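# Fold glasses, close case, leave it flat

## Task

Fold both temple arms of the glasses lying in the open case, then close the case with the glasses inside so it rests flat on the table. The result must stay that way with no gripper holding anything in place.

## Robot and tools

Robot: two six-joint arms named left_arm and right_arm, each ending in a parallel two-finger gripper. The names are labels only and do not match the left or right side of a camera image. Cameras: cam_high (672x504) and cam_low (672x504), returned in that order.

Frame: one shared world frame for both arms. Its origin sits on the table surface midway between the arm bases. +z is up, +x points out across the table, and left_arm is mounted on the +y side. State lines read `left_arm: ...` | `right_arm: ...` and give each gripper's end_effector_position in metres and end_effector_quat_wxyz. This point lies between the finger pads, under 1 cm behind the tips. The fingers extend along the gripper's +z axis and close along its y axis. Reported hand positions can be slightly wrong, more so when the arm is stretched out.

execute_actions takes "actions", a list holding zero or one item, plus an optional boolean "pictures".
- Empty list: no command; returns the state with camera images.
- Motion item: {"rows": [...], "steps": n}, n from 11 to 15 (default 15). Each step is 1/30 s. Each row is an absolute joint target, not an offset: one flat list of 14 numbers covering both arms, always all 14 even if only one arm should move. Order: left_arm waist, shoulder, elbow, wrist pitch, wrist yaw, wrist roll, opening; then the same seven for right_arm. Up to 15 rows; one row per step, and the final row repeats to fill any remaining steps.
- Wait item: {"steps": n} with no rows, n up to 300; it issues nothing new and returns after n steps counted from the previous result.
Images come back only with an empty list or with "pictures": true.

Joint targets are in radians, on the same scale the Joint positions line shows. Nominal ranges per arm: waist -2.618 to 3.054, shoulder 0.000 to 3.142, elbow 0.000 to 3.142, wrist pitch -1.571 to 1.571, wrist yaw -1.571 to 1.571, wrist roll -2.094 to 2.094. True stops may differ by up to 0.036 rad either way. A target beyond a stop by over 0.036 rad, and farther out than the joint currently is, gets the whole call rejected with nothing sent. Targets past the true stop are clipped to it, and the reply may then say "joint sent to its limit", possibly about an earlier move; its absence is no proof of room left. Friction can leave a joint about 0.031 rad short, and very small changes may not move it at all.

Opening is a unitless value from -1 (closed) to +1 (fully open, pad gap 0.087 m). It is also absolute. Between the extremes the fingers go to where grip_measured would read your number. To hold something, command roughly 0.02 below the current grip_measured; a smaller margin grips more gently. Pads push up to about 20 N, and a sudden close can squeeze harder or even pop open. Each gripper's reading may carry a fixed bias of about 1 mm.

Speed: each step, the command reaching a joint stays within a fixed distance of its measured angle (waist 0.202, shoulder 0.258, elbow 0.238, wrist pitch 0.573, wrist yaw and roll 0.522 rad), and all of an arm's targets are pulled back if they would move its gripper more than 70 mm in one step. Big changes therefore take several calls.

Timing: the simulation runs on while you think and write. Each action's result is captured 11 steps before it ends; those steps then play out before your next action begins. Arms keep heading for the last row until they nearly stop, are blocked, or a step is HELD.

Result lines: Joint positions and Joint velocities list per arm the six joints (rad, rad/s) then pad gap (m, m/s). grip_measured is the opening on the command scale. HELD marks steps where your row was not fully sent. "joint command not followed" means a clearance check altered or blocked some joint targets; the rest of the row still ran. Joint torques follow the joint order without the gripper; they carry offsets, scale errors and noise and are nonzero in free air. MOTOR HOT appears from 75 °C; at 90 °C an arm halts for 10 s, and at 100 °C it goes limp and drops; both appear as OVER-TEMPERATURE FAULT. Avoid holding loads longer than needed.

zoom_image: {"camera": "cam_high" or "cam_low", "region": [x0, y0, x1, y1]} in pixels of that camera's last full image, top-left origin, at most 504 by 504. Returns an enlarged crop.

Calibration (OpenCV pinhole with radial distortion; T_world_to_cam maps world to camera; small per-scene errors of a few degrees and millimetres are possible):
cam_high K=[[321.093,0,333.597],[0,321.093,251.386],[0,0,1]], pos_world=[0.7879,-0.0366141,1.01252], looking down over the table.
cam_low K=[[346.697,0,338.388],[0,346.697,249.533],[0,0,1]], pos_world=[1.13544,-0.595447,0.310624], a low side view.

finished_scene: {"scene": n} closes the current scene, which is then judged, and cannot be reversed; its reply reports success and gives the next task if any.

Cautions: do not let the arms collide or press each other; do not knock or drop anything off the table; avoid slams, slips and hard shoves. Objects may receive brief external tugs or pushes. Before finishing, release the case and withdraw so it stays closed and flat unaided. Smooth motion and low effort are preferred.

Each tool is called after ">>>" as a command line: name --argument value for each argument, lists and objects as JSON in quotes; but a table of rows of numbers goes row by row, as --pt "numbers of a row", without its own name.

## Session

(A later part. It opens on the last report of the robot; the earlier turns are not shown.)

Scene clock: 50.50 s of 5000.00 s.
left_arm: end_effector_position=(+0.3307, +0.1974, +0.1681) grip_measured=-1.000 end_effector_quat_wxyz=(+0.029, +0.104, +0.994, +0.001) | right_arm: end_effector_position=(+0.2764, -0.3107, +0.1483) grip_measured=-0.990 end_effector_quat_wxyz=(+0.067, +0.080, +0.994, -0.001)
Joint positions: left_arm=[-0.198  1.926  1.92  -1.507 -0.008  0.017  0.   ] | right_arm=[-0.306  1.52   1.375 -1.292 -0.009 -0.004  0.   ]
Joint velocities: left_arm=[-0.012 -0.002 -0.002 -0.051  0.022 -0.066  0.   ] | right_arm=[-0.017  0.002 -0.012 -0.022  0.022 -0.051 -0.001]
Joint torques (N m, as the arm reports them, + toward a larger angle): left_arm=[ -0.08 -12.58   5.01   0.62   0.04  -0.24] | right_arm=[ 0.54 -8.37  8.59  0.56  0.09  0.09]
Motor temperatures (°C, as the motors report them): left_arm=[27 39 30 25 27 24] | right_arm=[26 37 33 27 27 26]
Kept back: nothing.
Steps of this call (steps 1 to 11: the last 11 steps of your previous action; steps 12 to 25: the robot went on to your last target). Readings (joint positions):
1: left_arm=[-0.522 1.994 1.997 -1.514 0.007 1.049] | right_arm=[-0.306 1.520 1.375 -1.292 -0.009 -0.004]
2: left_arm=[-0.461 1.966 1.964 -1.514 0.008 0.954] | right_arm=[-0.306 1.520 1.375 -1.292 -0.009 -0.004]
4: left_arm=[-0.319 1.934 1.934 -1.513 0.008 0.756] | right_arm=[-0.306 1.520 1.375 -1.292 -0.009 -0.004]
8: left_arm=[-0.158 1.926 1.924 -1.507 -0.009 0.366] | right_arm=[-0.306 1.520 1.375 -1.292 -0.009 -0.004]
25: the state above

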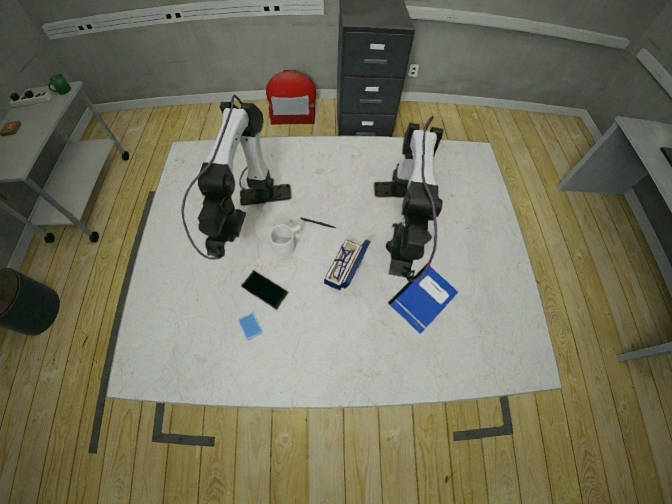

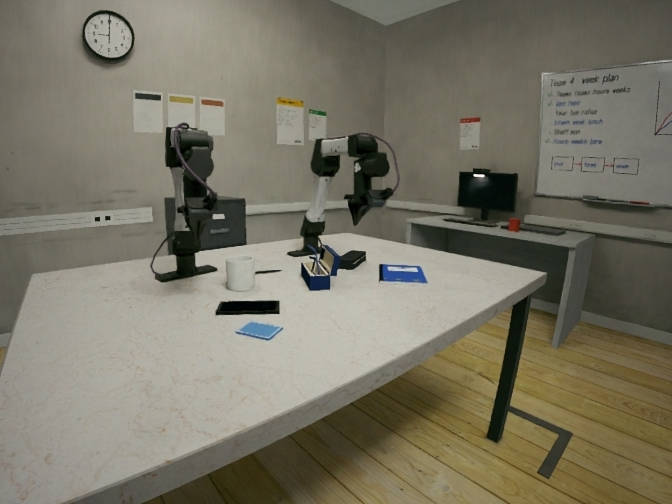

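>>> execute_actions --actions '[{"rows":[[-0.69,2.14,2.22,-1.57,0,1.38,-0.3,-0.3,1.5,1.4,-1.3,0,0,-1]]}]'

>>> execute_actions --actions '[{"steps":25}]'

>>> execute_actions --actions '[{"rows":[[-0.69,2.17,2.2,-1.57,0,1.38,-0.3,-0.3,1.5,1.4,-1.3,0,0,-1],[-0.69,2.18,2.17,-1.56,0,1.38,-0.3,-0.3,1.5,1.4,-1.3,0,0,-1],[-0.69,2.18,2.14,-1.54,0,1.38,-0.3,-0.3,1.5,1.4,-1.3,0,0,-1],[-0.69,2.18,2.11,-1.51,0,1.38,-0.3,-0.3,1.5,1.4,-1.3,0,0,-1],[-0.69,2.18,2.08,-1.48,0,1.38,-0.3,-0.3,1.5,1.4,-1.3,0,0,-1],[-0.69,2.18,2.05,-1.45,0,1.38,-0.3,-0.3,1.5,1.4,-1.3,0,0,-1],[-0.69,2.18,2.02,-1.42,0,1.38,-0.3,-0.3,1.5,1.4,-1.3,0,0,-1],[-0.69,2.18,1.99,-1.39,0,1.38,-0.3,-0.3,1.5,1.4,-1.3,0,0,-1],[-0.69,2.18,1.96,-1.36,0,1.38,-0.3,-0.3,1.5,1.4,-1.3,0,0,-1],[-0.69,2.18,1.93,-1.33,0,1.38,-0.3,-0.3,1.5,1.4,-1.3,0,0,-1],[-0.69,2.18,1.9,-1.3,0,1.38,-0.3,-0.3,1.5,1.4,-1.3,0,0,-1],[-0.69,2.185,1.87,-1.27,0,1.38,-0.3,-0.3,1.5,1.4,-1.3,0,0,-1],[-0.69,2.185,1.84,-1.24,0,1.38,-0.3,-0.3,1.5,1.4,-1.3,0,0,-1],[-0.69,2.19,1.81,-1.21,0,1.38,-0.3,-0.3,1.5,1.4,-1.3,0,0,-1],[-0.69,2.19,1.78,-1.18,0,1.38,-0.3,-0.3,1.5,1.4,-1.3,0,0,-1]]}]'

>>> execute_actions --actions '[{"steps":25}]'

>>> execute_actions --actions '[{"rows":[[-0.69,2.17,2.25,-1.57,0,1.38,-0.3,-0.3,1.5,1.4,-1.3,0,0,-1]]}]'

>>> execute_actions --actions '[{"rows":[[-0.2,1.9,1.9,-1.5,0,0,-1,-0.3,1.5,1.4,-1.3,0,0,-1]]}]'

>>> execute_actions --actions '[{"steps":25}]' --pictures true

>>> zoom_image --camera "cam_low" --region '[240, 190, 400, 310]'

>>> zoom_image --camera "cam_high" --region '[270, 200, 430, 320]'

Scene clock: 52.27 s of 5000.00 s.
left_arm: end_effector_position=(+0.3671, +0.1446, +0.1696) grip_measured=-0.307 end_effector_quat_wxyz=(+0.053, +0.352, +0.934, +0.010) | right_arm: end_effector_position=(+0.2764, -0.3107, +0.1483) grip_measured=-0.990 end_effector_quat_wxyz=(+0.067, +0.080, +0.994, -0.001)
Joint positions: left_arm=[-0.36   2.085  2.16  -1.539 -0.019  0.367  0.03 ] | right_arm=[-0.306  1.52   1.375 -1.292 -0.009 -0.004  0.   ]
Joint velocities: left_arm=[-1.756  0.921  0.896  0.3    0.007  2.762  0.012] | right_arm=[ 0.002  0.007 -0.007 -0.037  0.007  0.037 -0.001]
Joint torques (N m, as the arm reports them, + toward a larger angle): left_arm=[ -2.58 -12.06   6.92  -0.16   0.13  -0.08] | right_arm=[ 0.53 -8.39  8.61  0.56  0.1   0.09]
Motor temperatures (°C, as the motors report them): left_arm=[27 39 30 25 27 24] | right_arm=[26 37 34 27 27 26]
Steps of this call (steps 1 to 30: the robot went on to your last target; steps 31 to 49: nothing new was sent; steps 50 to 53: the first 4 steps of this action). Readings (joint positions):
50: left_arm=[-0.215 1.955 1.968 -1.541 -0.015 0.085] | right_arm=[-0.306 1.520 1.375 -1.292 -0.009 -0.004]
51: left_arm=[-0.250 2.003 2.050 -1.557 -0.019 0.176] | right_arm=[-0.306 1.520 1.375 -1.292 -0.009 -0.004]
53: the state above

Scene clock: 53.10 s of 5000.00 s.
left_arm: end_effector_position=(+0.3519, +0.0289, +0.1526) grip_measured=-0.300 end_effector_quat_wxyz=(+0.025, +0.854, +0.520, +0.005) | right_arm: end_effector_position=(+0.2764, -0.3107, +0.1483) grip_measured=-0.990 end_effector_quat_wxyz=(+0.067, +0.080, +0.994, -0.001)
Joint positions: left_arm=[-0.687  2.157  2.194 -1.557  0.008  1.365  0.031] | right_arm=[-0.306  1.52   1.375 -1.292 -0.009 -0.004  0.   ]
Joint velocities: left_arm=[-0.002 -0.007  0.017  0.022 -0.066  0.081  0.   ] | right_arm=[ 0.002 -0.022  0.007  0.022  0.081 -0.022 -0.001]
Joint torques (N m, as the arm reports them, + toward a larger angle): left_arm=[ -0.09 -13.75   8.93   0.32  -0.02  -0.05] | right_arm=[ 0.57 -8.42  8.61  0.58  0.1   0.08]
Motor temperatures (°C, as the motors report them): left_arm=[27 39 30 25 27 24] | right_arm=[26 37 34 27 27 26]
Kept back: nothing.
Steps of this call (steps 1 to 11: the last 11 steps of your previous action; steps 12 to 25: the robot went on to your last target). Readings (joint positions):
1: left_arm=[-0.424 2.111 2.181 -1.533 -0.019 0.466] | right_arm=[-0.306 1.520 1.375 -1.292 -0.009 -0.004]
2: left_arm=[-0.492 2.129 2.188 -1.531 -0.018 0.565] | right_arm=[-0.306 1.520 1.375 -1.292 -0.009 -0.004]
4: left_arm=[-0.627 2.151 2.189 -1.531 -0.013 0.763] | right_arm=[-0.306 1.520 1.375 -1.292 -0.009 -0.004]
8: left_arm=[-0.747 2.157 2.192 -1.544 0.010 1.111] | right_arm=[-0.306 1.520 1.375 -1.292 -0.009 -0.004]
25: the state above

Scene clock: 53.23 s of 5000.00 s.
left_arm: end_effector_position=(+0.3509, +0.0298, +0.1478) grip_measured=-0.300 end_effector_quat_wxyz=(+0.020, +0.855, +0.519, +0.003) | right_arm: end_effector_position=(+0.2764, -0.3107, +0.1483) grip_measured=-0.990 end_effector_quat_wxyz=(+0.067, +0.080, +0.994, -0.001)
Joint positions: left_arm=[-0.687  2.157  2.175 -1.549  0.008  1.368  0.031] | right_arm=[-0.306  1.52   1.375 -1.292 -0.009 -0.004  0.   ]
Joint velocities: left_arm=[ 0.002 -0.017 -0.466  0.081 -0.037  0.066  0.001] | right_arm=[-0.007  0.002 -0.002  0.007  0.022 -0.051 -0.   ]
Joint torques (N m, as the arm reports them, + toward a larger angle): left_arm=[ -0.1  -10.59   3.32   0.52  -0.04  -0.06] | right_arm=[ 0.54 -8.41  8.64  0.56  0.09  0.07]
Motor temperatures (°C, as the motors report them): left_arm=[27 39 30 25 27 24] | right_arm=[26 38 34 27 27 26]
Steps of this call (steps 1 to 4: the first 4 steps of this action). Readings (joint positions):
1: left_arm=[-0.687 2.157 2.194 -1.557 0.008 1.366] | right_arm=[-0.306 1.520 1.375 -1.292 -0.009 -0.004]
2: left_arm=[-0.687 2.157 2.194 -1.558 0.008 1.367] | right_arm=[-0.306 1.520 1.375 -1.292 -0.009 -0.004]
4: the state above

Scene clock: 54.07 s of 5000.00 s.
left_arm: end_effector_position=(+0.3467, +0.0336, +0.0402) grip_measured=-0.300 end_effector_quat_wxyz=(-0.014, +0.855, +0.518, -0.008) | right_arm: end_effector_position=(+0.2764, -0.3107, +0.1483) grip_measured=-0.990 end_effector_quat_wxyz=(+0.067, +0.080, +0.994, -0.001)
Joint positions: left_arm=[-0.687  2.189  1.794 -1.208  0.006  1.371  0.031] | right_arm=[-0.306  1.52   1.375 -1.292 -0.009 -0.004  0.   ]
Joint velocities: left_arm=[-0.027  0.012 -0.017  0.037  0.007 -0.022  0.001] | right_arm=[ 0.002  0.002 -0.017 -0.037  0.022  0.037 -0.001]
Joint torques (N m, as the arm reports them, + toward a larger angle): left_arm=[ -0.11 -12.69   5.52   0.52  -0.04  -0.05] | right_arm=[ 0.43 -8.44  8.69  0.55  0.1   0.1 ]
Motor temperatures (°C, as the motors report them): left_arm=[27 39 30 25 27 24] | right_arm=[26 38 34 27 27 26]
Kept back: nothing.
Steps of this call (steps 1 to 11: the last 11 steps of your previous action; steps 12 to 25: the robot went on to your last target). Readings (joint positions):
1: left_arm=[-0.687 2.157 2.152 -1.538 0.008 1.369] | right_arm=[-0.306 1.520 1.375 -1.292 -0.009 -0.004]
2: left_arm=[-0.687 2.157 2.123 -1.523 0.008 1.369] | right_arm=[-0.306 1.520 1.375 -1.292 -0.009 -0.004]
4: left_arm=[-0.687 2.158 2.059 -1.487 0.008 1.369] | right_arm=[-0.306 1.520 1.375 -1.292 -0.009 -0.004]
8: left_arm=[-0.687 2.164 1.937 -1.393 0.008 1.370] | right_arm=[-0.306 1.520 1.375 -1.292 -0.009 -0.004]
25: the state above

Scene clock: 54.20 s of 5000.00 s.
left_arm: end_effector_position=(+0.3555, +0.0265, +0.0895) grip_measured=-0.300 end_effector_quat_wxyz=(-0.009, +0.855, +0.518, -0.006) | right_arm: end_effector_position=(+0.2764, -0.3107, +0.1483) grip_measured=-0.990 end_effector_quat_wxyz=(+0.067, +0.080, +0.994, -0.001)
Joint positions: left_arm=[-0.687  2.216  2.034 -1.41   0.006  1.371  0.031] | right_arm=[-0.306  1.52   1.375 -1.292 -0.009 -0.004  0.   ]
Joint velocities: left_arm=[-0.007 -0.012  2.054 -0.886  0.037 -0.007  0.   ] | right_arm=[-0.007 -0.022  0.012  0.051 -0.007 -0.022  0.001]
Joint torques (N m, as the arm reports them, + toward a larger angle): left_arm=[ -0.04 -16.33   8.56   0.26  -0.03  -0.08] | right_arm=[ 0.5  -8.4   8.56  0.57  0.08  0.08]
Motor temperatures (°C, as the motors report them): left_arm=[27 39 30 25 27 24] | right_arm=[26 38 34 27 27 26]
Steps of this call (steps 1 to 4: the first 4 steps of this action). Readings (joint positions):
1: left_arm=[-0.687 2.199 1.835 -1.264 0.006 1.371] | right_arm=[-0.306 1.520 1.375 -1.292 -0.009 -0.004]
2: left_arm=[-0.687 2.213 1.900 -1.332 0.006 1.371] | right_arm=[-0.306 1.520 1.375 -1.292 -0.009 -0.004]
4: the state above

Scene clock: 54.70 s of 5000.00 s.
left_arm: end_effector_position=(+0.3454, +0.0813, +0.1627) grip_measured=-1.000 end_effector_quat_wxyz=(+0.036, +0.749, +0.662, +0.003) | right_arm: end_effector_position=(+0.2764, -0.3107, +0.1483) grip_measured=-0.990 end_effector_quat_wxyz=(+0.067, +0.080, +0.994, -0.001)
Joint positions: left_arm=[-0.579  2.029  2.042 -1.513  0.013  1.119  0.   ] | right_arm=[-0.306  1.52   1.375 -1.292 -0.009 -0.004  0.   ]
Joint velocities: left_arm=[ 1.336 -1.062 -1.419 -0.022  0.051 -2.176  0.   ] | right_arm=[ 0.007  0.002 -0.012 -0.022  0.022  0.037  0.001]
Joint torques (N m, as the arm reports them, + toward a larger angle): left_arm=[  2.12 -13.35   6.04   0.62  -0.05  -0.2 ] | right_arm=[ 0.58 -8.31  8.61  0.56  0.07  0.06]
Motor temperatures (°C, as the motors report them): left_arm=[27 40 30 25 27 24] | right_arm=[26 38 34 27 27 26]
Steps of this call (steps 1 to 11: the last 11 steps of your previous action; steps 12 to 15: the first 4 steps of this action). Readings (joint positions):
12: left_arm=[-0.677 2.139 2.208 -1.525 0.010 1.321] | right_arm=[-0.306 1.520 1.375 -1.292 -0.009 -0.004]
13: left_arm=[-0.657 2.105 2.151 -1.516 0.012 1.258] | right_arm=[-0.306 1.520 1.375 -1.292 -0.009 -0.004]
15: the state above

Scene clock: 55.53 s of 5000.00 s.
left_arm: end_effector_position=(+0.3310, +0.1972, +0.1680) grip_measured=-1.000 end_effector_quat_wxyz=(+0.029, +0.104, +0.994, +0.001) | right_arm: end_effector_position=(+0.2764, -0.3107, +0.1483) grip_measured=-0.990 end_effector_quat_wxyz=(+0.067, +0.080, +0.994, -0.001)
Joint positions: left_arm=[-0.198  1.926  1.92  -1.506 -0.007  0.017  0.   ] | right_arm=[-0.306  1.52   1.375 -1.292 -0.009 -0.004  0.   ]
Joint velocities: left_arm=[-0.002 -0.002 -0.022  0.022  0.007 -0.051  0.   ] | right_arm=[ 0.012 -0.007  0.002 -0.022 -0.007 -0.007  0.001]
Joint torques (N m, as the arm reports them, + toward a larger angle): left_arm=[ -0.11 -12.58   5.05   0.61   0.02  -0.24] | right_arm=[ 0.48 -8.4   8.62  0.56  0.09  0.08]
Motor temperatures (°C, as the motors report them): left_arm=[27 40 30 25 27 24] | right_arm=[26 38 34 27 27 26]
Kept back: nothing.
Steps of this call (steps 1 to 11: the last 11 steps of your previous action; steps 12 to 25: the robot went on to your last target). Readings (joint positions):
1: left_arm=[-0.527 1.995 1.999 -1.513 0.013 1.036] | right_arm=[-0.306 1.520 1.375 -1.292 -0.009 -0.004]
2: left_arm=[-0.465 1.968 1.965 -1.512 0.014 0.941] | right_arm=[-0.306 1.520 1.375 -1.292 -0.009 -0.004]
4: left_arm=[-0.324 1.935 1.934 -1.512 0.013 0.743] | right_arm=[-0.306 1.520 1.375 -1.292 -0.009 -0.004]
8: left_arm=[-0.158 1.926 1.924 -1.506 -0.007 0.356] | right_arm=[-0.306 1.520 1.375 -1.292 -0.009 -0.004]
25: the state above

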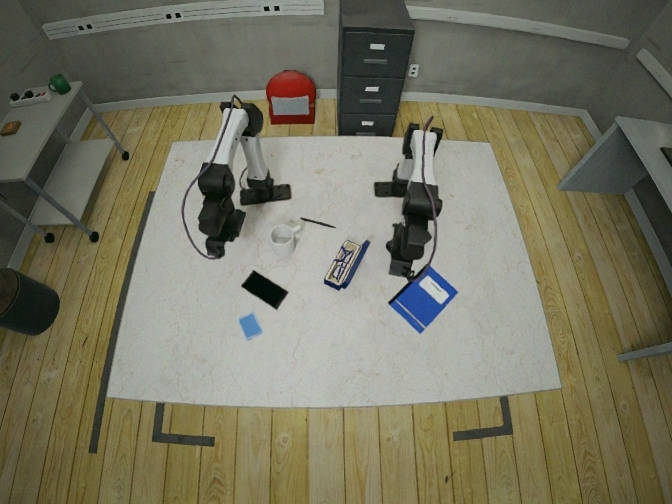

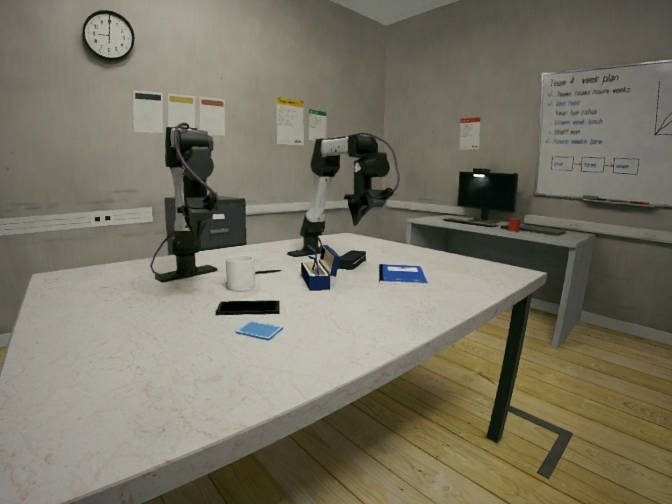

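Region (240, 190, 400, 310) of cam_low's 672x504 image, scaled by 3.150, with more detail than that image has; it fills the top 378 rows of this view, and the rest is white.

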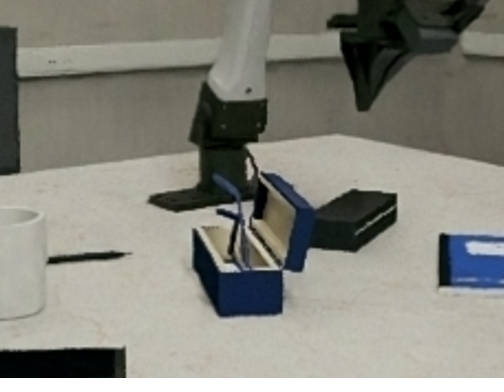

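Region (270, 200, 430, 320) of cam_high's 672x504 image, scaled by 3.150, with more detail than that image has; it fills the top 378 rows of this view, and the rest is white.

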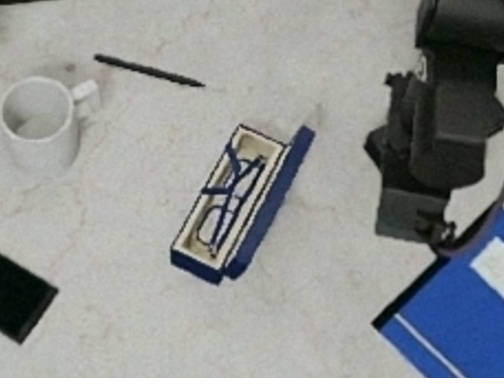

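>>> execute_actions --actions '[{"rows":[[-0.655,2.14,2.22,-1.57,0,1.38,-0.3,-0.3,1.5,1.4,-1.3,0,0,-1]]}]'

>>> execute_actions --actions '[{"steps":25}]'

>>> execute_actions --actions '[{"rows":[[-0.655,2.17,2.2,-1.57,0,1.38,-0.3,-0.3,1.5,1.4,-1.3,0,0,-1],[-0.655,2.18,2.17,-1.56,0,1.38,-0.3,-0.3,1.5,1.4,-1.3,0,0,-1],[-0.655,2.18,2.14,-1.54,0,1.38,-0.3,-0.3,1.5,1.4,-1.3,0,0,-1],[-0.655,2.18,2.11,-1.51,0,1.38,-0.3,-0.3,1.5,1.4,-1.3,0,0,-1],[-0.655,2.18,2.08,-1.48,0,1.38,-0.3,-0.3,1.5,1.4,-1.3,0,0,-1],[-0.655,2.18,2.05,-1.45,0,1.38,-0.3,-0.3,1.5,1.4,-1.3,0,0,-1],[-0.655,2.18,2.02,-1.42,0,1.38,-0.3,-0.3,1.5,1.4,-1.3,0,0,-1],[-0.655,2.18,1.99,-1.39,0,1.38,-0.3,-0.3,1.5,1.4,-1.3,0,0,-1],[-0.655,2.18,1.96,-1.36,0,1.38,-0.3,-0.3,1.5,1.4,-1.3,0,0,-1],[-0.655,2.18,1.93,-1.33,0,1.38,-0.3,-0.3,1.5,1.4,-1.3,0,0,-1],[-0.655,2.18,1.9,-1.3,0,1.38,-0.3,-0.3,1.5,1.4,-1.3,0,0,-1],[-0.655,2.185,1.87,-1.27,0,1.38,-0.3,-0.3,1.5,1.4,-1.3,0,0,-1],[-0.655,2.185,1.84,-1.24,0,1.38,-0.3,-0.3,1.5,1.4,-1.3,0,0,-1],[-0.655,2.19,1.81,-1.21,0,1.38,-0.3,-0.3,1.5,1.4,-1.3,0,0,-1],[-0.655,2.19,1.78,-1.18,0,1.38,-0.3,-0.3,1.5,1.4,-1.3,0,0,-1]]}]'

>>> execute_actions --actions '[{"steps":25}]' --pictures true

>>> zoom_image --camera "cam_low" --region '[240, 190, 400, 310]'

Scene clock: 56.90 s of 5000.00 s.
left_arm: end_effector_position=(+0.3671, +0.1443, +0.1695) grip_measured=-0.307 end_effector_quat_wxyz=(+0.053, +0.352, +0.934, +0.010) | right_arm: end_effector_position=(+0.2764, -0.3107, +0.1483) grip_measured=-0.990 end_effector_quat_wxyz=(+0.067, +0.080, +0.994, -0.001)
Joint positions: left_arm=[-0.36   2.085  2.16  -1.539 -0.019  0.368  0.03 ] | right_arm=[-0.306  1.52   1.375 -1.292 -0.009 -0.004  0.   ]
Joint velocities: left_arm=[-1.741  0.911  0.911  0.256 -0.007  2.703  0.011] | right_arm=[ 0.002  0.002 -0.027 -0.007 -0.051  0.037 -0.   ]
Joint torques (N m, as the arm reports them, + toward a larger angle): left_arm=[ -2.63 -12.15   6.87  -0.16   0.13  -0.07] | right_arm=[ 0.48 -8.42  8.68  0.55  0.11  0.07]
Motor temperatures (°C, as the motors report them): left_arm=[27 40 30 25 27 24] | right_arm=[26 38 34 27 27 26]
Steps of this call (steps 1 to 30: the robot went on to your last target; steps 31 to 37: nothing new was sent; steps 38 to 41: the first 4 steps of this action). Readings (joint positions):
38: left_arm=[-0.215 1.956 1.968 -1.540 -0.014 0.085] | right_arm=[-0.306 1.520 1.375 -1.292 -0.009 -0.004]
39: left_arm=[-0.250 2.004 2.051 -1.557 -0.019 0.177] | right_arm=[-0.306 1.520 1.375 -1.292 -0.009 -0.004]
41: the state above

Scene clock: 57.73 s of 5000.00 s.
left_arm: end_effector_position=(+0.3597, +0.0411, +0.1529) grip_measured=-0.300 end_effector_quat_wxyz=(+0.025, +0.844, +0.535, +0.006) | right_arm: end_effector_position=(+0.2764, -0.3107, +0.1483) grip_measured=-0.990 end_effector_quat_wxyz=(+0.067, +0.080, +0.994, -0.001)
Joint positions: left_arm=[-0.652  2.156  2.194 -1.557  0.007  1.365  0.031] | right_arm=[-0.306  1.52   1.375 -1.292 -0.009 -0.004  0.   ]
Joint velocities: left_arm=[-0.002  0.002 -0.012  0.037 -0.007 -0.051 -0.001] | right_arm=[-0.007  0.002 -0.002 -0.022  0.007 -0.022  0.   ]
Joint torques (N m, as the arm reports them, + toward a larger angle): left_arm=[ -0.12 -13.67   8.95   0.32  -0.05  -0.05] | right_arm=[ 0.47 -8.44  8.62  0.59  0.08  0.1 ]
Motor temperatures (°C, as the motors report them): left_arm=[27 40 30 25 27 24] | right_arm=[26 38 34 27 27 26]
Kept back: nothing.
Steps of this call (steps 1 to 11: the last 11 steps of your previous action; steps 12 to 25: the robot went on to your last target). Readings (joint positions):
1: left_arm=[-0.424 2.111 2.181 -1.532 -0.019 0.467] | right_arm=[-0.306 1.520 1.375 -1.292 -0.009 -0.004]
2: left_arm=[-0.492 2.129 2.188 -1.531 -0.018 0.565] | right_arm=[-0.306 1.520 1.375 -1.292 -0.009 -0.004]
4: left_arm=[-0.618 2.151 2.189 -1.531 -0.010 0.763] | right_arm=[-0.306 1.520 1.375 -1.292 -0.009 -0.004]
8: left_arm=[-0.709 2.156 2.193 -1.545 0.009 1.111] | right_arm=[-0.306 1.520 1.375 -1.292 -0.009 -0.004]
25: the state above

Scene clock: 57.87 s of 5000.00 s.
left_arm: end_effector_position=(+0.3587, +0.0420, +0.1482) grip_measured=-0.300 end_effector_quat_wxyz=(+0.020, +0.845, +0.534, +0.004) | right_arm: end_effector_position=(+0.2764, -0.3107, +0.1483) grip_measured=-0.990 end_effector_quat_wxyz=(+0.067, +0.080, +0.994, -0.001)
Joint positions: left_arm=[-0.652  2.156  2.175 -1.549  0.007  1.368  0.031] | right_arm=[-0.306  1.52   1.375 -1.292 -0.009 -0.004  0.   ]
Joint velocities: left_arm=[-0.012 -0.007 -0.496  0.256 -0.007  0.007 -0.   ] | right_arm=[ 0.007 -0.017 -0.002 -0.022 -0.022 -0.051 -0.   ]
Joint torques (N m, as the arm reports them, + toward a larger angle): left_arm=[ -0.1  -10.53   3.37   0.54  -0.03  -0.06] | right_arm=[ 0.52 -8.44  8.63  0.54  0.1   0.1 ]
Motor temperatures (°C, as the motors report them): left_arm=[27 40 30 25 27 24] | right_arm=[26 38 34 27 27 26]
Steps of this call (steps 1 to 4: the first 4 steps of this action). Readings (joint positions):
1: left_arm=[-0.652 2.156 2.194 -1.558 0.007 1.366] | right_arm=[-0.306 1.520 1.375 -1.292 -0.009 -0.004]
2: left_arm=[-0.652 2.156 2.194 -1.558 0.007 1.367] | right_arm=[-0.306 1.520 1.375 -1.292 -0.009 -0.004]
4: the state above

Scene clock: 58.70 s of 5000.00 s.
left_arm: end_effector_position=(+0.3561, +0.0472, +0.0544) grip_measured=-0.300 end_effector_quat_wxyz=(-0.011, +0.847, +0.532, +0.001) | right_arm: end_effector_position=(+0.2764, -0.3107, +0.1483) grip_measured=-0.990 end_effector_quat_wxyz=(+0.067, +0.080, +0.994, -0.001)
Joint positions: left_arm=[-0.654  2.17   1.817 -1.238 -0.01   1.371  0.031] | right_arm=[-0.306  1.52   1.375 -1.292 -0.009 -0.004  0.   ]
Joint velocities: left_arm=[ 0.002  0.017 -0.012  0.095 -0.022  0.022  0.   ] | right_arm=[-0.017 -0.002  0.002  0.007  0.022 -0.007 -0.001]
Joint torques (N m, as the arm reports them, + toward a larger angle): left_arm=[ -0.01 -10.99   3.49   0.94   0.11  -0.06] | right_arm=[ 0.56 -8.36  8.56  0.55  0.07  0.09]
Motor temperatures (°C, as the motors report them): left_arm=[27 40 30 25 27 24] | right_arm=[26 38 34 27 27 26]
Kept back: nothing.
Steps of this call (steps 1 to 11: the last 11 steps of your previous action; steps 12 to 25: the robot went on to your last target). Readings (joint positions):
1: left_arm=[-0.652 2.156 2.152 -1.538 0.007 1.369] | right_arm=[-0.306 1.520 1.375 -1.292 -0.009 -0.004]
2: left_arm=[-0.652 2.156 2.123 -1.523 0.007 1.369] | right_arm=[-0.306 1.520 1.375 -1.292 -0.009 -0.004]
4: left_arm=[-0.652 2.157 2.059 -1.487 0.007 1.369] | right_arm=[-0.306 1.520 1.375 -1.292 -0.009 -0.004]
8: left_arm=[-0.652 2.164 1.937 -1.392 0.007 1.370] | right_arm=[-0.306 1.520 1.375 -1.292 -0.009 -0.004]
25: the state above

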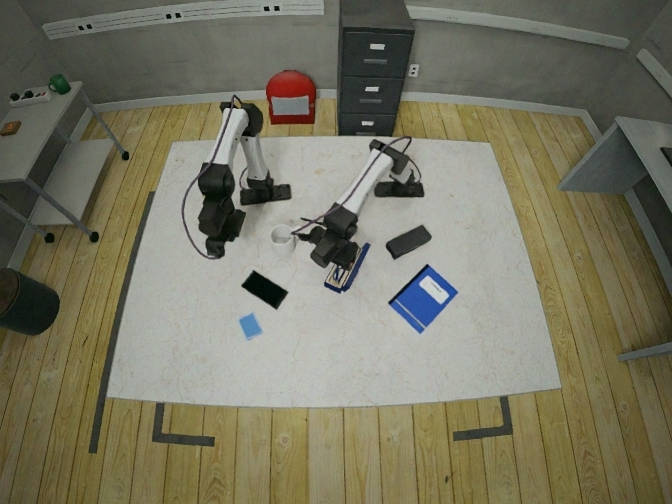

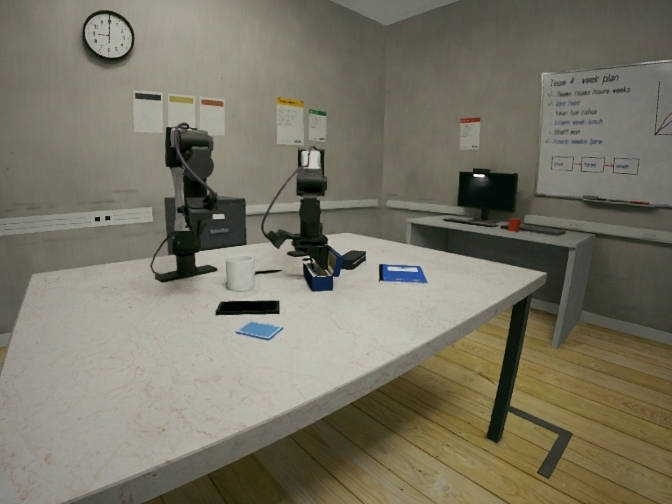

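Region (240, 190, 400, 310) of cam_low's 672x504 image, scaled by 3.150, with more detail than that image has; it fills the top 378 rows of this view, and the rest is white.

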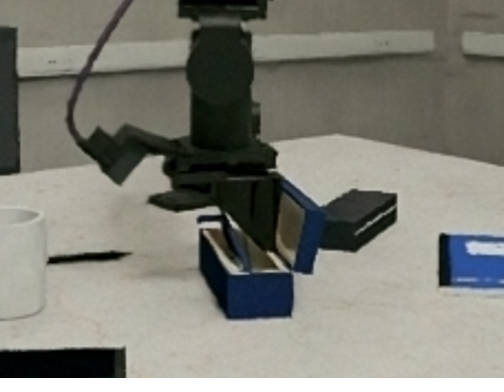

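>>> execute_actions --actions '[{"rows":[[-0.655,2.17,2.25,-1.57,0,1.38,-0.3,-0.3,1.5,1.4,-1.3,0,0,-1]]}]'

>>> execute_actions --actions '[{"steps":30}]'

>>> execute_actions --actions '[{"rows":[[-0.2,1.9,1.9,-1.5,0,0,-1,-0.3,1.5,1.4,-1.3,0,0,-1]]}]'

>>> execute_actions --actions '[{"steps":50}]' --pictures true

Scene clock: 60.17 s of 5000.00 s.
left_arm: end_effector_position=(+0.3685, +0.0378, +0.1043) grip_measured=-0.300 end_effector_quat_wxyz=(+0.002, +0.847, +0.532, +0.006) | right_arm: end_effector_position=(+0.2764, -0.3107, +0.1483) grip_measured=-0.990 end_effector_quat_wxyz=(+0.067, +0.080, +0.994, -0.001)
Joint positions: left_arm=[-0.654  2.208  2.078 -1.432 -0.01   1.371  0.031] | right_arm=[-0.306  1.52   1.375 -1.292 -0.009 -0.004  0.   ]
Joint velocities: left_arm=[ 0.002 -0.017  2.059 -0.696  0.051  0.066  0.   ] | right_arm=[-0.022  0.007 -0.002 -0.066 -0.007 -0.007  0.   ]
Joint torques (N m, as the arm reports them, + toward a larger angle): left_arm=[ -0.02 -15.9    9.23   0.18   0.1   -0.04] | right_arm=[ 0.46 -8.44  8.61  0.53  0.1   0.08]
Motor temperatures (°C, as the motors report them): left_arm=[27 40 30 25 27 24] | right_arm=[26 38 35 27 27 26]
Steps of this call (steps 1 to 30: the robot went on to your last target; steps 31 to 40: nothing new was sent; steps 41 to 44: the first 4 steps of this action). Readings (joint positions):
41: left_arm=[-0.654 2.180 1.863 -1.295 -0.010 1.371] | right_arm=[-0.306 1.520 1.375 -1.292 -0.009 -0.004]
42: left_arm=[-0.654 2.199 1.933 -1.359 -0.010 1.371] | right_arm=[-0.306 1.520 1.375 -1.292 -0.009 -0.004]
44: the state above

Scene clock: 61.17 s of 5000.00 s.
left_arm: end_effector_position=(+0.3681, +0.0376, +0.1648) grip_measured=-0.300 end_effector_quat_wxyz=(+0.044, +0.846, +0.532, +0.021) | right_arm: end_effector_position=(+0.2764, -0.3107, +0.1483) grip_measured=-0.990 end_effector_quat_wxyz=(+0.067, +0.080, +0.994, -0.001)
Joint positions: left_arm=[-0.654  2.159  2.243 -1.558 -0.008  1.371  0.031] | right_arm=[-0.306  1.52   1.375 -1.292 -0.009 -0.004  0.   ]
Joint velocities: left_arm=[ 0.002 -0.022 -0.002  0.022  0.037 -0.007 -0.001] | right_arm=[ 0.002 -0.017 -0.002 -0.037 -0.051 -0.022 -0.   ]
Joint torques (N m, as the arm reports them, + toward a larger angle): left_arm=[  0.01 -11.54   7.31   0.41   0.1   -0.07] | right_arm=[ 0.51 -8.4   8.66  0.57  0.08  0.09]
Motor temperatures (°C, as the motors report them): left_arm=[27 40 30 25 27 24] | right_arm=[26 38 35 27 27 26]
Kept back: nothing.
Steps of this call (steps 1 to 11: the last 11 steps of your previous action; steps 12 to 30: the robot went on to your last target). Readings (joint positions):
1: left_arm=[-0.654 2.205 2.144 -1.451 -0.010 1.371] | right_arm=[-0.306 1.520 1.375 -1.292 -0.009 -0.004]
2: left_arm=[-0.654 2.194 2.191 -1.462 -0.009 1.371] | right_arm=[-0.306 1.520 1.375 -1.292 -0.009 -0.004]
4: left_arm=[-0.654 2.166 2.233 -1.485 -0.009 1.371] | right_arm=[-0.306 1.520 1.375 -1.292 -0.009 -0.004]
8: left_arm=[-0.654 2.156 2.243 -1.528 -0.008 1.371] | right_arm=[-0.306 1.520 1.375 -1.292 -0.009 -0.004]
30: the state above
All arms were judged still, so your last target was given up. Only a new action makes them travel on or press farther. Fingers that are still opening or closing keep moving.

Scene clock: 61.30 s of 5000.00 s.
left_arm: end_effector_position=(+0.3492, +0.0975, +0.1632) grip_measured=-1.000 end_effector_quat_wxyz=(+0.029, +0.733, +0.679, +0.007) | right_arm: end_effector_position=(+0.2764, -0.3107, +0.1483) grip_measured=-0.990 end_effector_quat_wxyz=(+0.067, +0.080, +0.994, -0.001)
Joint positions: left_arm=[-0.541  2.025  2.037 -1.522  0.004  1.111  0.   ] | right_arm=[-0.306  1.52   1.375 -1.292 -0.009 -0.004  0.   ]
Joint velocities: left_arm=[ 1.38  -1.072 -1.463 -0.007 -0.022 -2.176  0.   ] | right_arm=[-0.002  0.007 -0.002  0.007 -0.007 -0.066  0.001]
Joint torques (N m, as the arm reports them, + toward a larger angle): left_arm=[  2.24 -13.17   6.14   0.65  -0.05  -0.22] | right_arm=[ 0.48 -8.47  8.65  0.55  0.09  0.1 ]
Motor temperatures (°C, as the motors report them): left_arm=[27 40 30 25 27 24] | right_arm=[26 38 35 27 27 26]
Steps of this call (steps 1 to 4: the first 4 steps of this action). Readings (joint positions):
1: left_arm=[-0.643 2.137 2.208 -1.539 -0.003 1.320] | right_arm=[-0.306 1.520 1.375 -1.292 -0.009 -0.004]
2: left_arm=[-0.622 2.103 2.149 -1.527 0.002 1.255] | right_arm=[-0.306 1.520 1.375 -1.292 -0.009 -0.004]
4: the state above

Scene clock: 62.97 s of 5000.00 s.
left_arm: end_effector_position=(+0.3296, +0.1975, +0.1686) grip_measured=-1.000 end_effector_quat_wxyz=(+0.027, +0.100, +0.995, +0.001) | right_arm: end_effector_position=(+0.2764, -0.3107, +0.1483) grip_measured=-0.990 end_effector_quat_wxyz=(+0.067, +0.080, +0.994, -0.001)
Joint positions: left_arm=[-0.197  1.925  1.92  -1.512 -0.008  0.01   0.   ] | right_arm=[-0.306  1.52   1.375 -1.292 -0.009 -0.004  0.   ]
Joint velocities: left_arm=[-0.002 -0.002  0.002  0.037 -0.095 -0.037  0.   ] | right_arm=[-0.002 -0.002 -0.002 -0.037 -0.037 -0.037 -0.001]
Joint torques (N m, as the arm reports them, + toward a larger angle): left_arm=[ -0.08 -12.42   5.05   0.67   0.03  -0.22] | right_arm=[ 0.6  -8.41  8.65  0.57  0.08  0.07]
Motor temperatures (°C, as the motors report them): left_arm=[27 40 30 25 27 24] | right_arm=[26 38 35 27 27 26]
Kept back: nothing.
Steps of this call (steps 1 to 11: the last 11 steps of your previous action; steps 12 to 45: the robot went on to your last target; steps 46 to 50: nothing new was sent). Readings (joint positions):
1: left_arm=[-0.487 1.991 1.993 -1.521 0.005 1.024] | right_arm=[-0.306 1.520 1.375 -1.292 -0.009 -0.004]
2: left_arm=[-0.423 1.963 1.961 -1.521 0.006 0.927] | right_arm=[-0.306 1.520 1.375 -1.292 -0.009 -0.004]
4: left_arm=[-0.284 1.933 1.933 -1.519 0.005 0.729] | right_arm=[-0.306 1.520 1.375 -1.292 -0.009 -0.004]
8: left_arm=[-0.158 1.925 1.924 -1.512 -0.010 0.344] | right_arm=[-0.306 1.520 1.375 -1.292 -0.009 -0.004]
50: the state above
All arms were judged still, so your last target was given up. Only a new action makes them travel on or press farther. Fingers that are still opening or closing keep moving.

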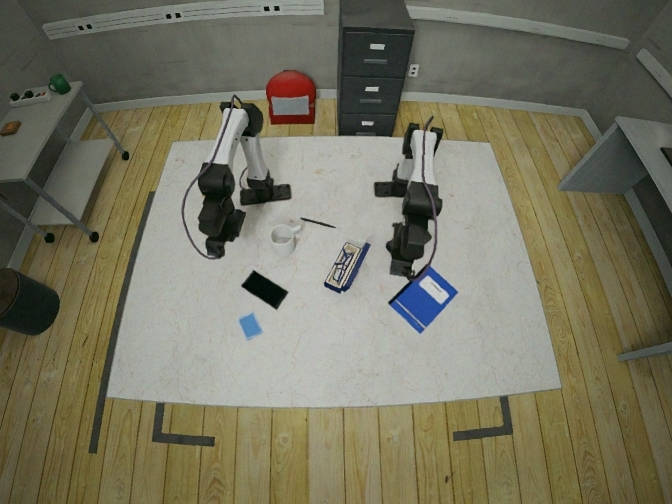

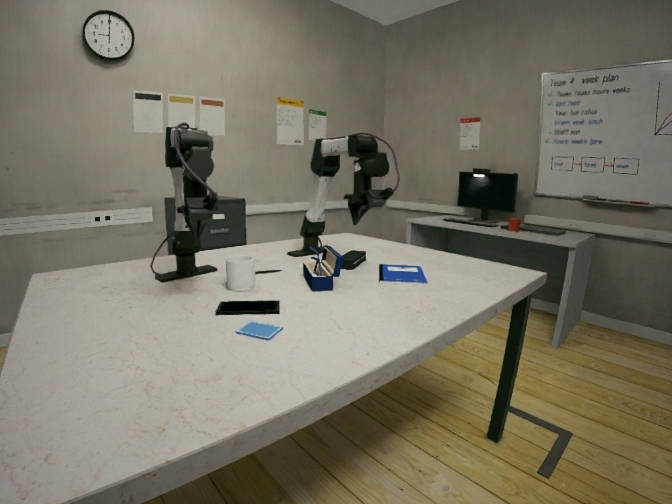

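>>> zoom_image --camera "cam_low" --region '[260,220,400,310]'

>>> zoom_image --camera "cam_high" --region '[290,210,410,310]'

Region (260, 220, 400, 310) of cam_low's 672x504 image, scaled by 3.600, with more detail than that image has; it fills the top 324 rows of this view, and the rest is white.

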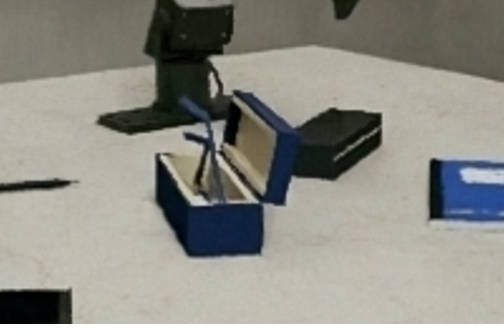

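Region (290, 210, 410, 310) of cam_high's 672x504 image, scaled by 4.200, with more detail than that image has.

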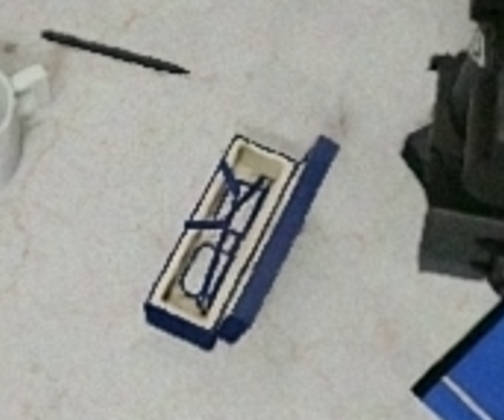

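>>> execute_actions --actions '[{"rows":[[-0.69,2.17,2.25,-1.57,0,1.38,-1,-0.3,1.5,1.4,-1.3,0,0,-1]]}]'

>>> execute_actions --actions '[{"steps":40}]'

>>> execute_actions --actions '[{"rows":[[-0.69,2.17,1.95,-1.33,0,1.38,-1,-0.3,1.5,1.4,-1.3,0,0,-1]]}]'

>>> execute_actions --actions '[{"steps":30}]' --pictures true

>>> zoom_image --camera "cam_low" --region '[260,220,400,310]'

Scene clock: 63.93 s of 5000.00 s.
left_arm: end_effector_position=(+0.3679, +0.1477, +0.1666) grip_measured=-1.000 end_effector_quat_wxyz=(+0.047, +0.337, +0.940, +0.009) | right_arm: end_effector_position=(+0.2764, -0.3107, +0.1483) grip_measured=-0.990 end_effector_quat_wxyz=(+0.067, +0.080, +0.994, -0.001)
Joint positions: left_arm=[-0.349  2.098  2.168 -1.546 -0.018  0.347  0.   ] | right_arm=[-0.306  1.52   1.375 -1.292 -0.009 -0.004  0.   ]
Joint velocities: left_arm=[-1.624  1.145  1.228  0.271  0.022  2.733  0.   ] | right_arm=[ 0.012 -0.007 -0.002  0.007 -0.037 -0.022 -0.001]
Joint torques (N m, as the arm reports them, + toward a larger angle): left_arm=[ -2.96 -12.18   6.89  -0.11   0.16  -0.07] | right_arm=[ 0.53 -8.35  8.64  0.56  0.1   0.08]
Motor temperatures (°C, as the motors report them): left_arm=[27 40 30 25 27 24] | right_arm=[26 38 35 27 27 26]
Steps of this call (steps 1 to 25: nothing new was sent; steps 26 to 29: the first 4 steps of this action). Readings (joint positions):
26: left_arm=[-0.214 1.954 1.966 -1.543 -0.014 0.080] | right_arm=[-0.306 1.520 1.375 -1.292 -0.009 -0.004]
27: left_arm=[-0.246 2.003 2.045 -1.559 -0.018 0.166] | right_arm=[-0.306 1.520 1.375 -1.292 -0.009 -0.004]
29: the state above

Scene clock: 65.27 s of 5000.00 s.
left_arm: end_effector_position=(+0.3574, +0.0247, +0.1471) grip_measured=-1.000 end_effector_quat_wxyz=(+0.024, +0.855, +0.518, +0.004) | right_arm: end_effector_position=(+0.2764, -0.3107, +0.1483) grip_measured=-0.990 end_effector_quat_wxyz=(+0.067, +0.080, +0.994, -0.001)
Joint positions: left_arm=[-0.687  2.19   2.225 -1.558  0.008  1.37   0.   ] | right_arm=[-0.306  1.52   1.375 -1.292 -0.009 -0.004  0.   ]
Joint velocities: left_arm=[ 0.017  0.022 -0.012  0.007 -0.037 -0.007  0.   ] | right_arm=[ 0.002 -0.002 -0.002  0.051 -0.051  0.022  0.   ]
Joint torques (N m, as the arm reports them, + toward a larger angle): left_arm=[ -0.14 -14.29   8.9    0.32  -0.04  -0.04] | right_arm=[ 0.42 -8.44  8.68  0.56  0.08  0.09]
Motor temperatures (°C, as the motors report them): left_arm=[27 40 30 25 27 24] | right_arm=[26 38 35 27 27 26]
Kept back: nothing.
Steps of this call (steps 1 to 11: the last 11 steps of your previous action; steps 12 to 40: the robot went on to your last target). Readings (joint positions):
1: left_arm=[-0.410 2.132 2.198 -1.538 -0.018 0.445] | right_arm=[-0.306 1.520 1.375 -1.292 -0.009 -0.004]
2: left_arm=[-0.475 2.156 2.211 -1.534 -0.018 0.543] | right_arm=[-0.306 1.520 1.375 -1.292 -0.009 -0.004]
4: left_arm=[-0.609 2.182 2.215 -1.533 -0.014 0.740] | right_arm=[-0.306 1.520 1.375 -1.292 -0.009 -0.004]
8: left_arm=[-0.747 2.190 2.220 -1.544 0.009 1.096] | right_arm=[-0.306 1.520 1.375 -1.292 -0.009 -0.004]
40: the state above

Scene clock: 65.40 s of 5000.00 s.
left_arm: end_effector_position=(+0.3475, +0.0328, +0.1071) grip_measured=-1.000 end_effector_quat_wxyz=(-0.002, +0.855, +0.518, -0.005) | right_arm: end_effector_position=(+0.2764, -0.3107, +0.1483) grip_measured=-0.990 end_effector_quat_wxyz=(+0.067, +0.080, +0.994, -0.001)
Joint positions: left_arm=[-0.687  2.157  2.009 -1.431  0.008  1.371  0.   ] | right_arm=[-0.306  1.52   1.375 -1.292 -0.009 -0.004  0.   ]
Joint velocities: left_arm=[-0.007  0.247 -1.023  0.447  0.007 -0.051  0.   ] | right_arm=[ 0.002  0.002 -0.007  0.051 -0.022 -0.095  0.001]
Joint torques (N m, as the arm reports them, + toward a larger angle): left_arm=[ -0.13 -12.7    7.07   0.7   -0.04  -0.04] | right_arm=[ 0.47 -8.41  8.58  0.57  0.1   0.09]
Motor temperatures (°C, as the motors report them): left_arm=[27 40 30 25 27 24] | right_arm=[26 38 35 27 27 26]
Steps of this call (steps 1 to 4: the first 4 steps of this action). Readings (joint positions):
1: left_arm=[-0.687 2.177 2.178 -1.516 0.008 1.371] | right_arm=[-0.306 1.520 1.375 -1.292 -0.009 -0.004]
2: left_arm=[-0.687 2.157 2.106 -1.471 0.008 1.371] | right_arm=[-0.306 1.520 1.375 -1.292 -0.009 -0.004]
4: the state above

Scene clock: 66.40 s of 5000.00 s.
left_arm: end_effector_position=(+0.3544, +0.0279, +0.0841) grip_measured=-1.000 end_effector_quat_wxyz=(+0.000, +0.855, +0.518, -0.002) | right_arm: end_effector_position=(+0.2764, -0.3107, +0.1483) grip_measured=-0.990 end_effector_quat_wxyz=(+0.067, +0.080, +0.994, -0.001)
Joint positions: left_arm=[-0.687  2.184  1.961 -1.349  0.005  1.371  0.   ] | right_arm=[-0.306  1.52   1.375 -1.292 -0.009 -0.004  0.   ]
Joint velocities: left_arm=[-0.002 -0.022 -0.007  0.022 -0.037 -0.022  0.   ] | right_arm=[-0.007 -0.002  0.002 -0.022 -0.007  0.037 -0.001]
Joint torques (N m, as the arm reports them, + toward a larger angle): left_arm=[ -0.12 -13.75   5.85   0.56  -0.02  -0.05] | right_arm=[ 0.48 -8.35  8.61  0.57  0.09  0.08]
Motor temperatures (°C, as the motors report them): left_arm=[27 40 30 25 27 24] | right_arm=[26 38 35 27 27 26]
Kept back: nothing.
Steps of this call (steps 1 to 11: the last 11 steps of your previous action; steps 12 to 30: the robot went on to your last target). Readings (joint positions):
1: left_arm=[-0.687 2.167 1.983 -1.418 0.008 1.371] | right_arm=[-0.306 1.520 1.375 -1.292 -0.009 -0.004]
2: left_arm=[-0.687 2.176 1.968 -1.406 0.008 1.371] | right_arm=[-0.306 1.520 1.375 -1.292 -0.009 -0.004]
4: left_arm=[-0.687 2.184 1.961 -1.386 0.005 1.371] | right_arm=[-0.306 1.520 1.375 -1.292 -0.009 -0.004]
8: left_arm=[-0.687 2.184 1.961 -1.360 0.005 1.371] | right_arm=[-0.306 1.520 1.375 -1.292 -0.009 -0.004]
30: the state above
All arms were judged still, so your last target was given up. Only a new action makes them travel on or press farther. Fingers that are still opening or closing keep moving.

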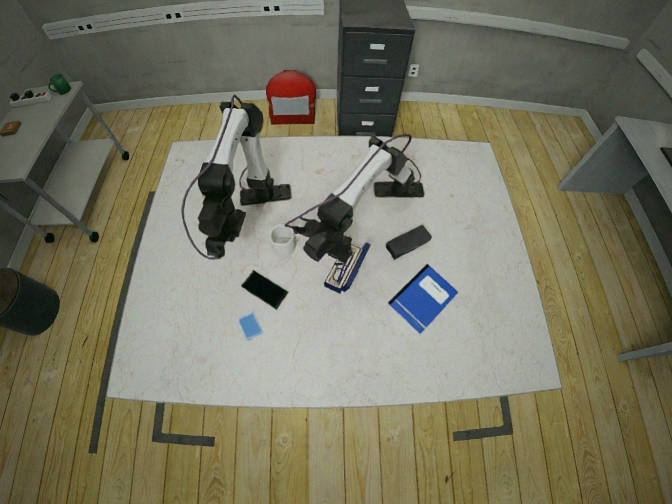

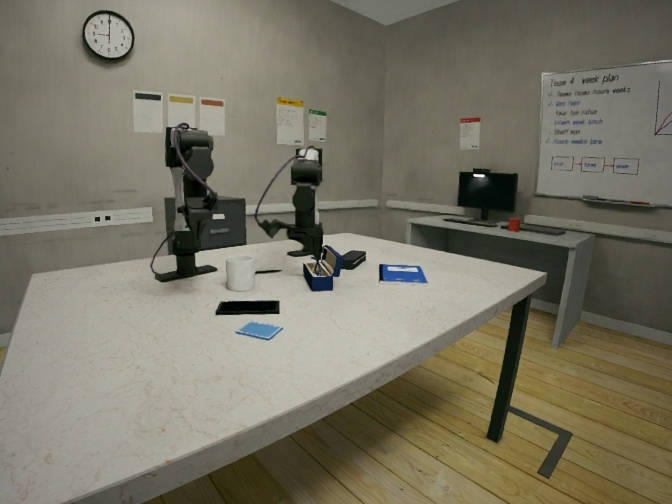

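Region (260, 220, 400, 310) of cam_low's 672x504 image, scaled by 3.600, with more detail than that image has; it fills the top 324 rows of this view, and the rest is white.

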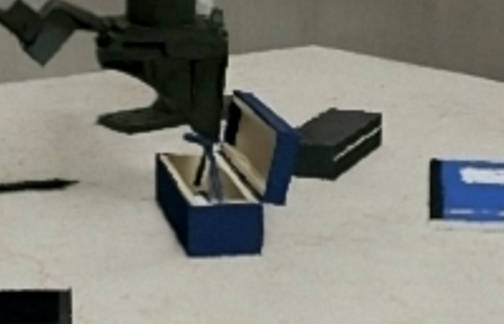

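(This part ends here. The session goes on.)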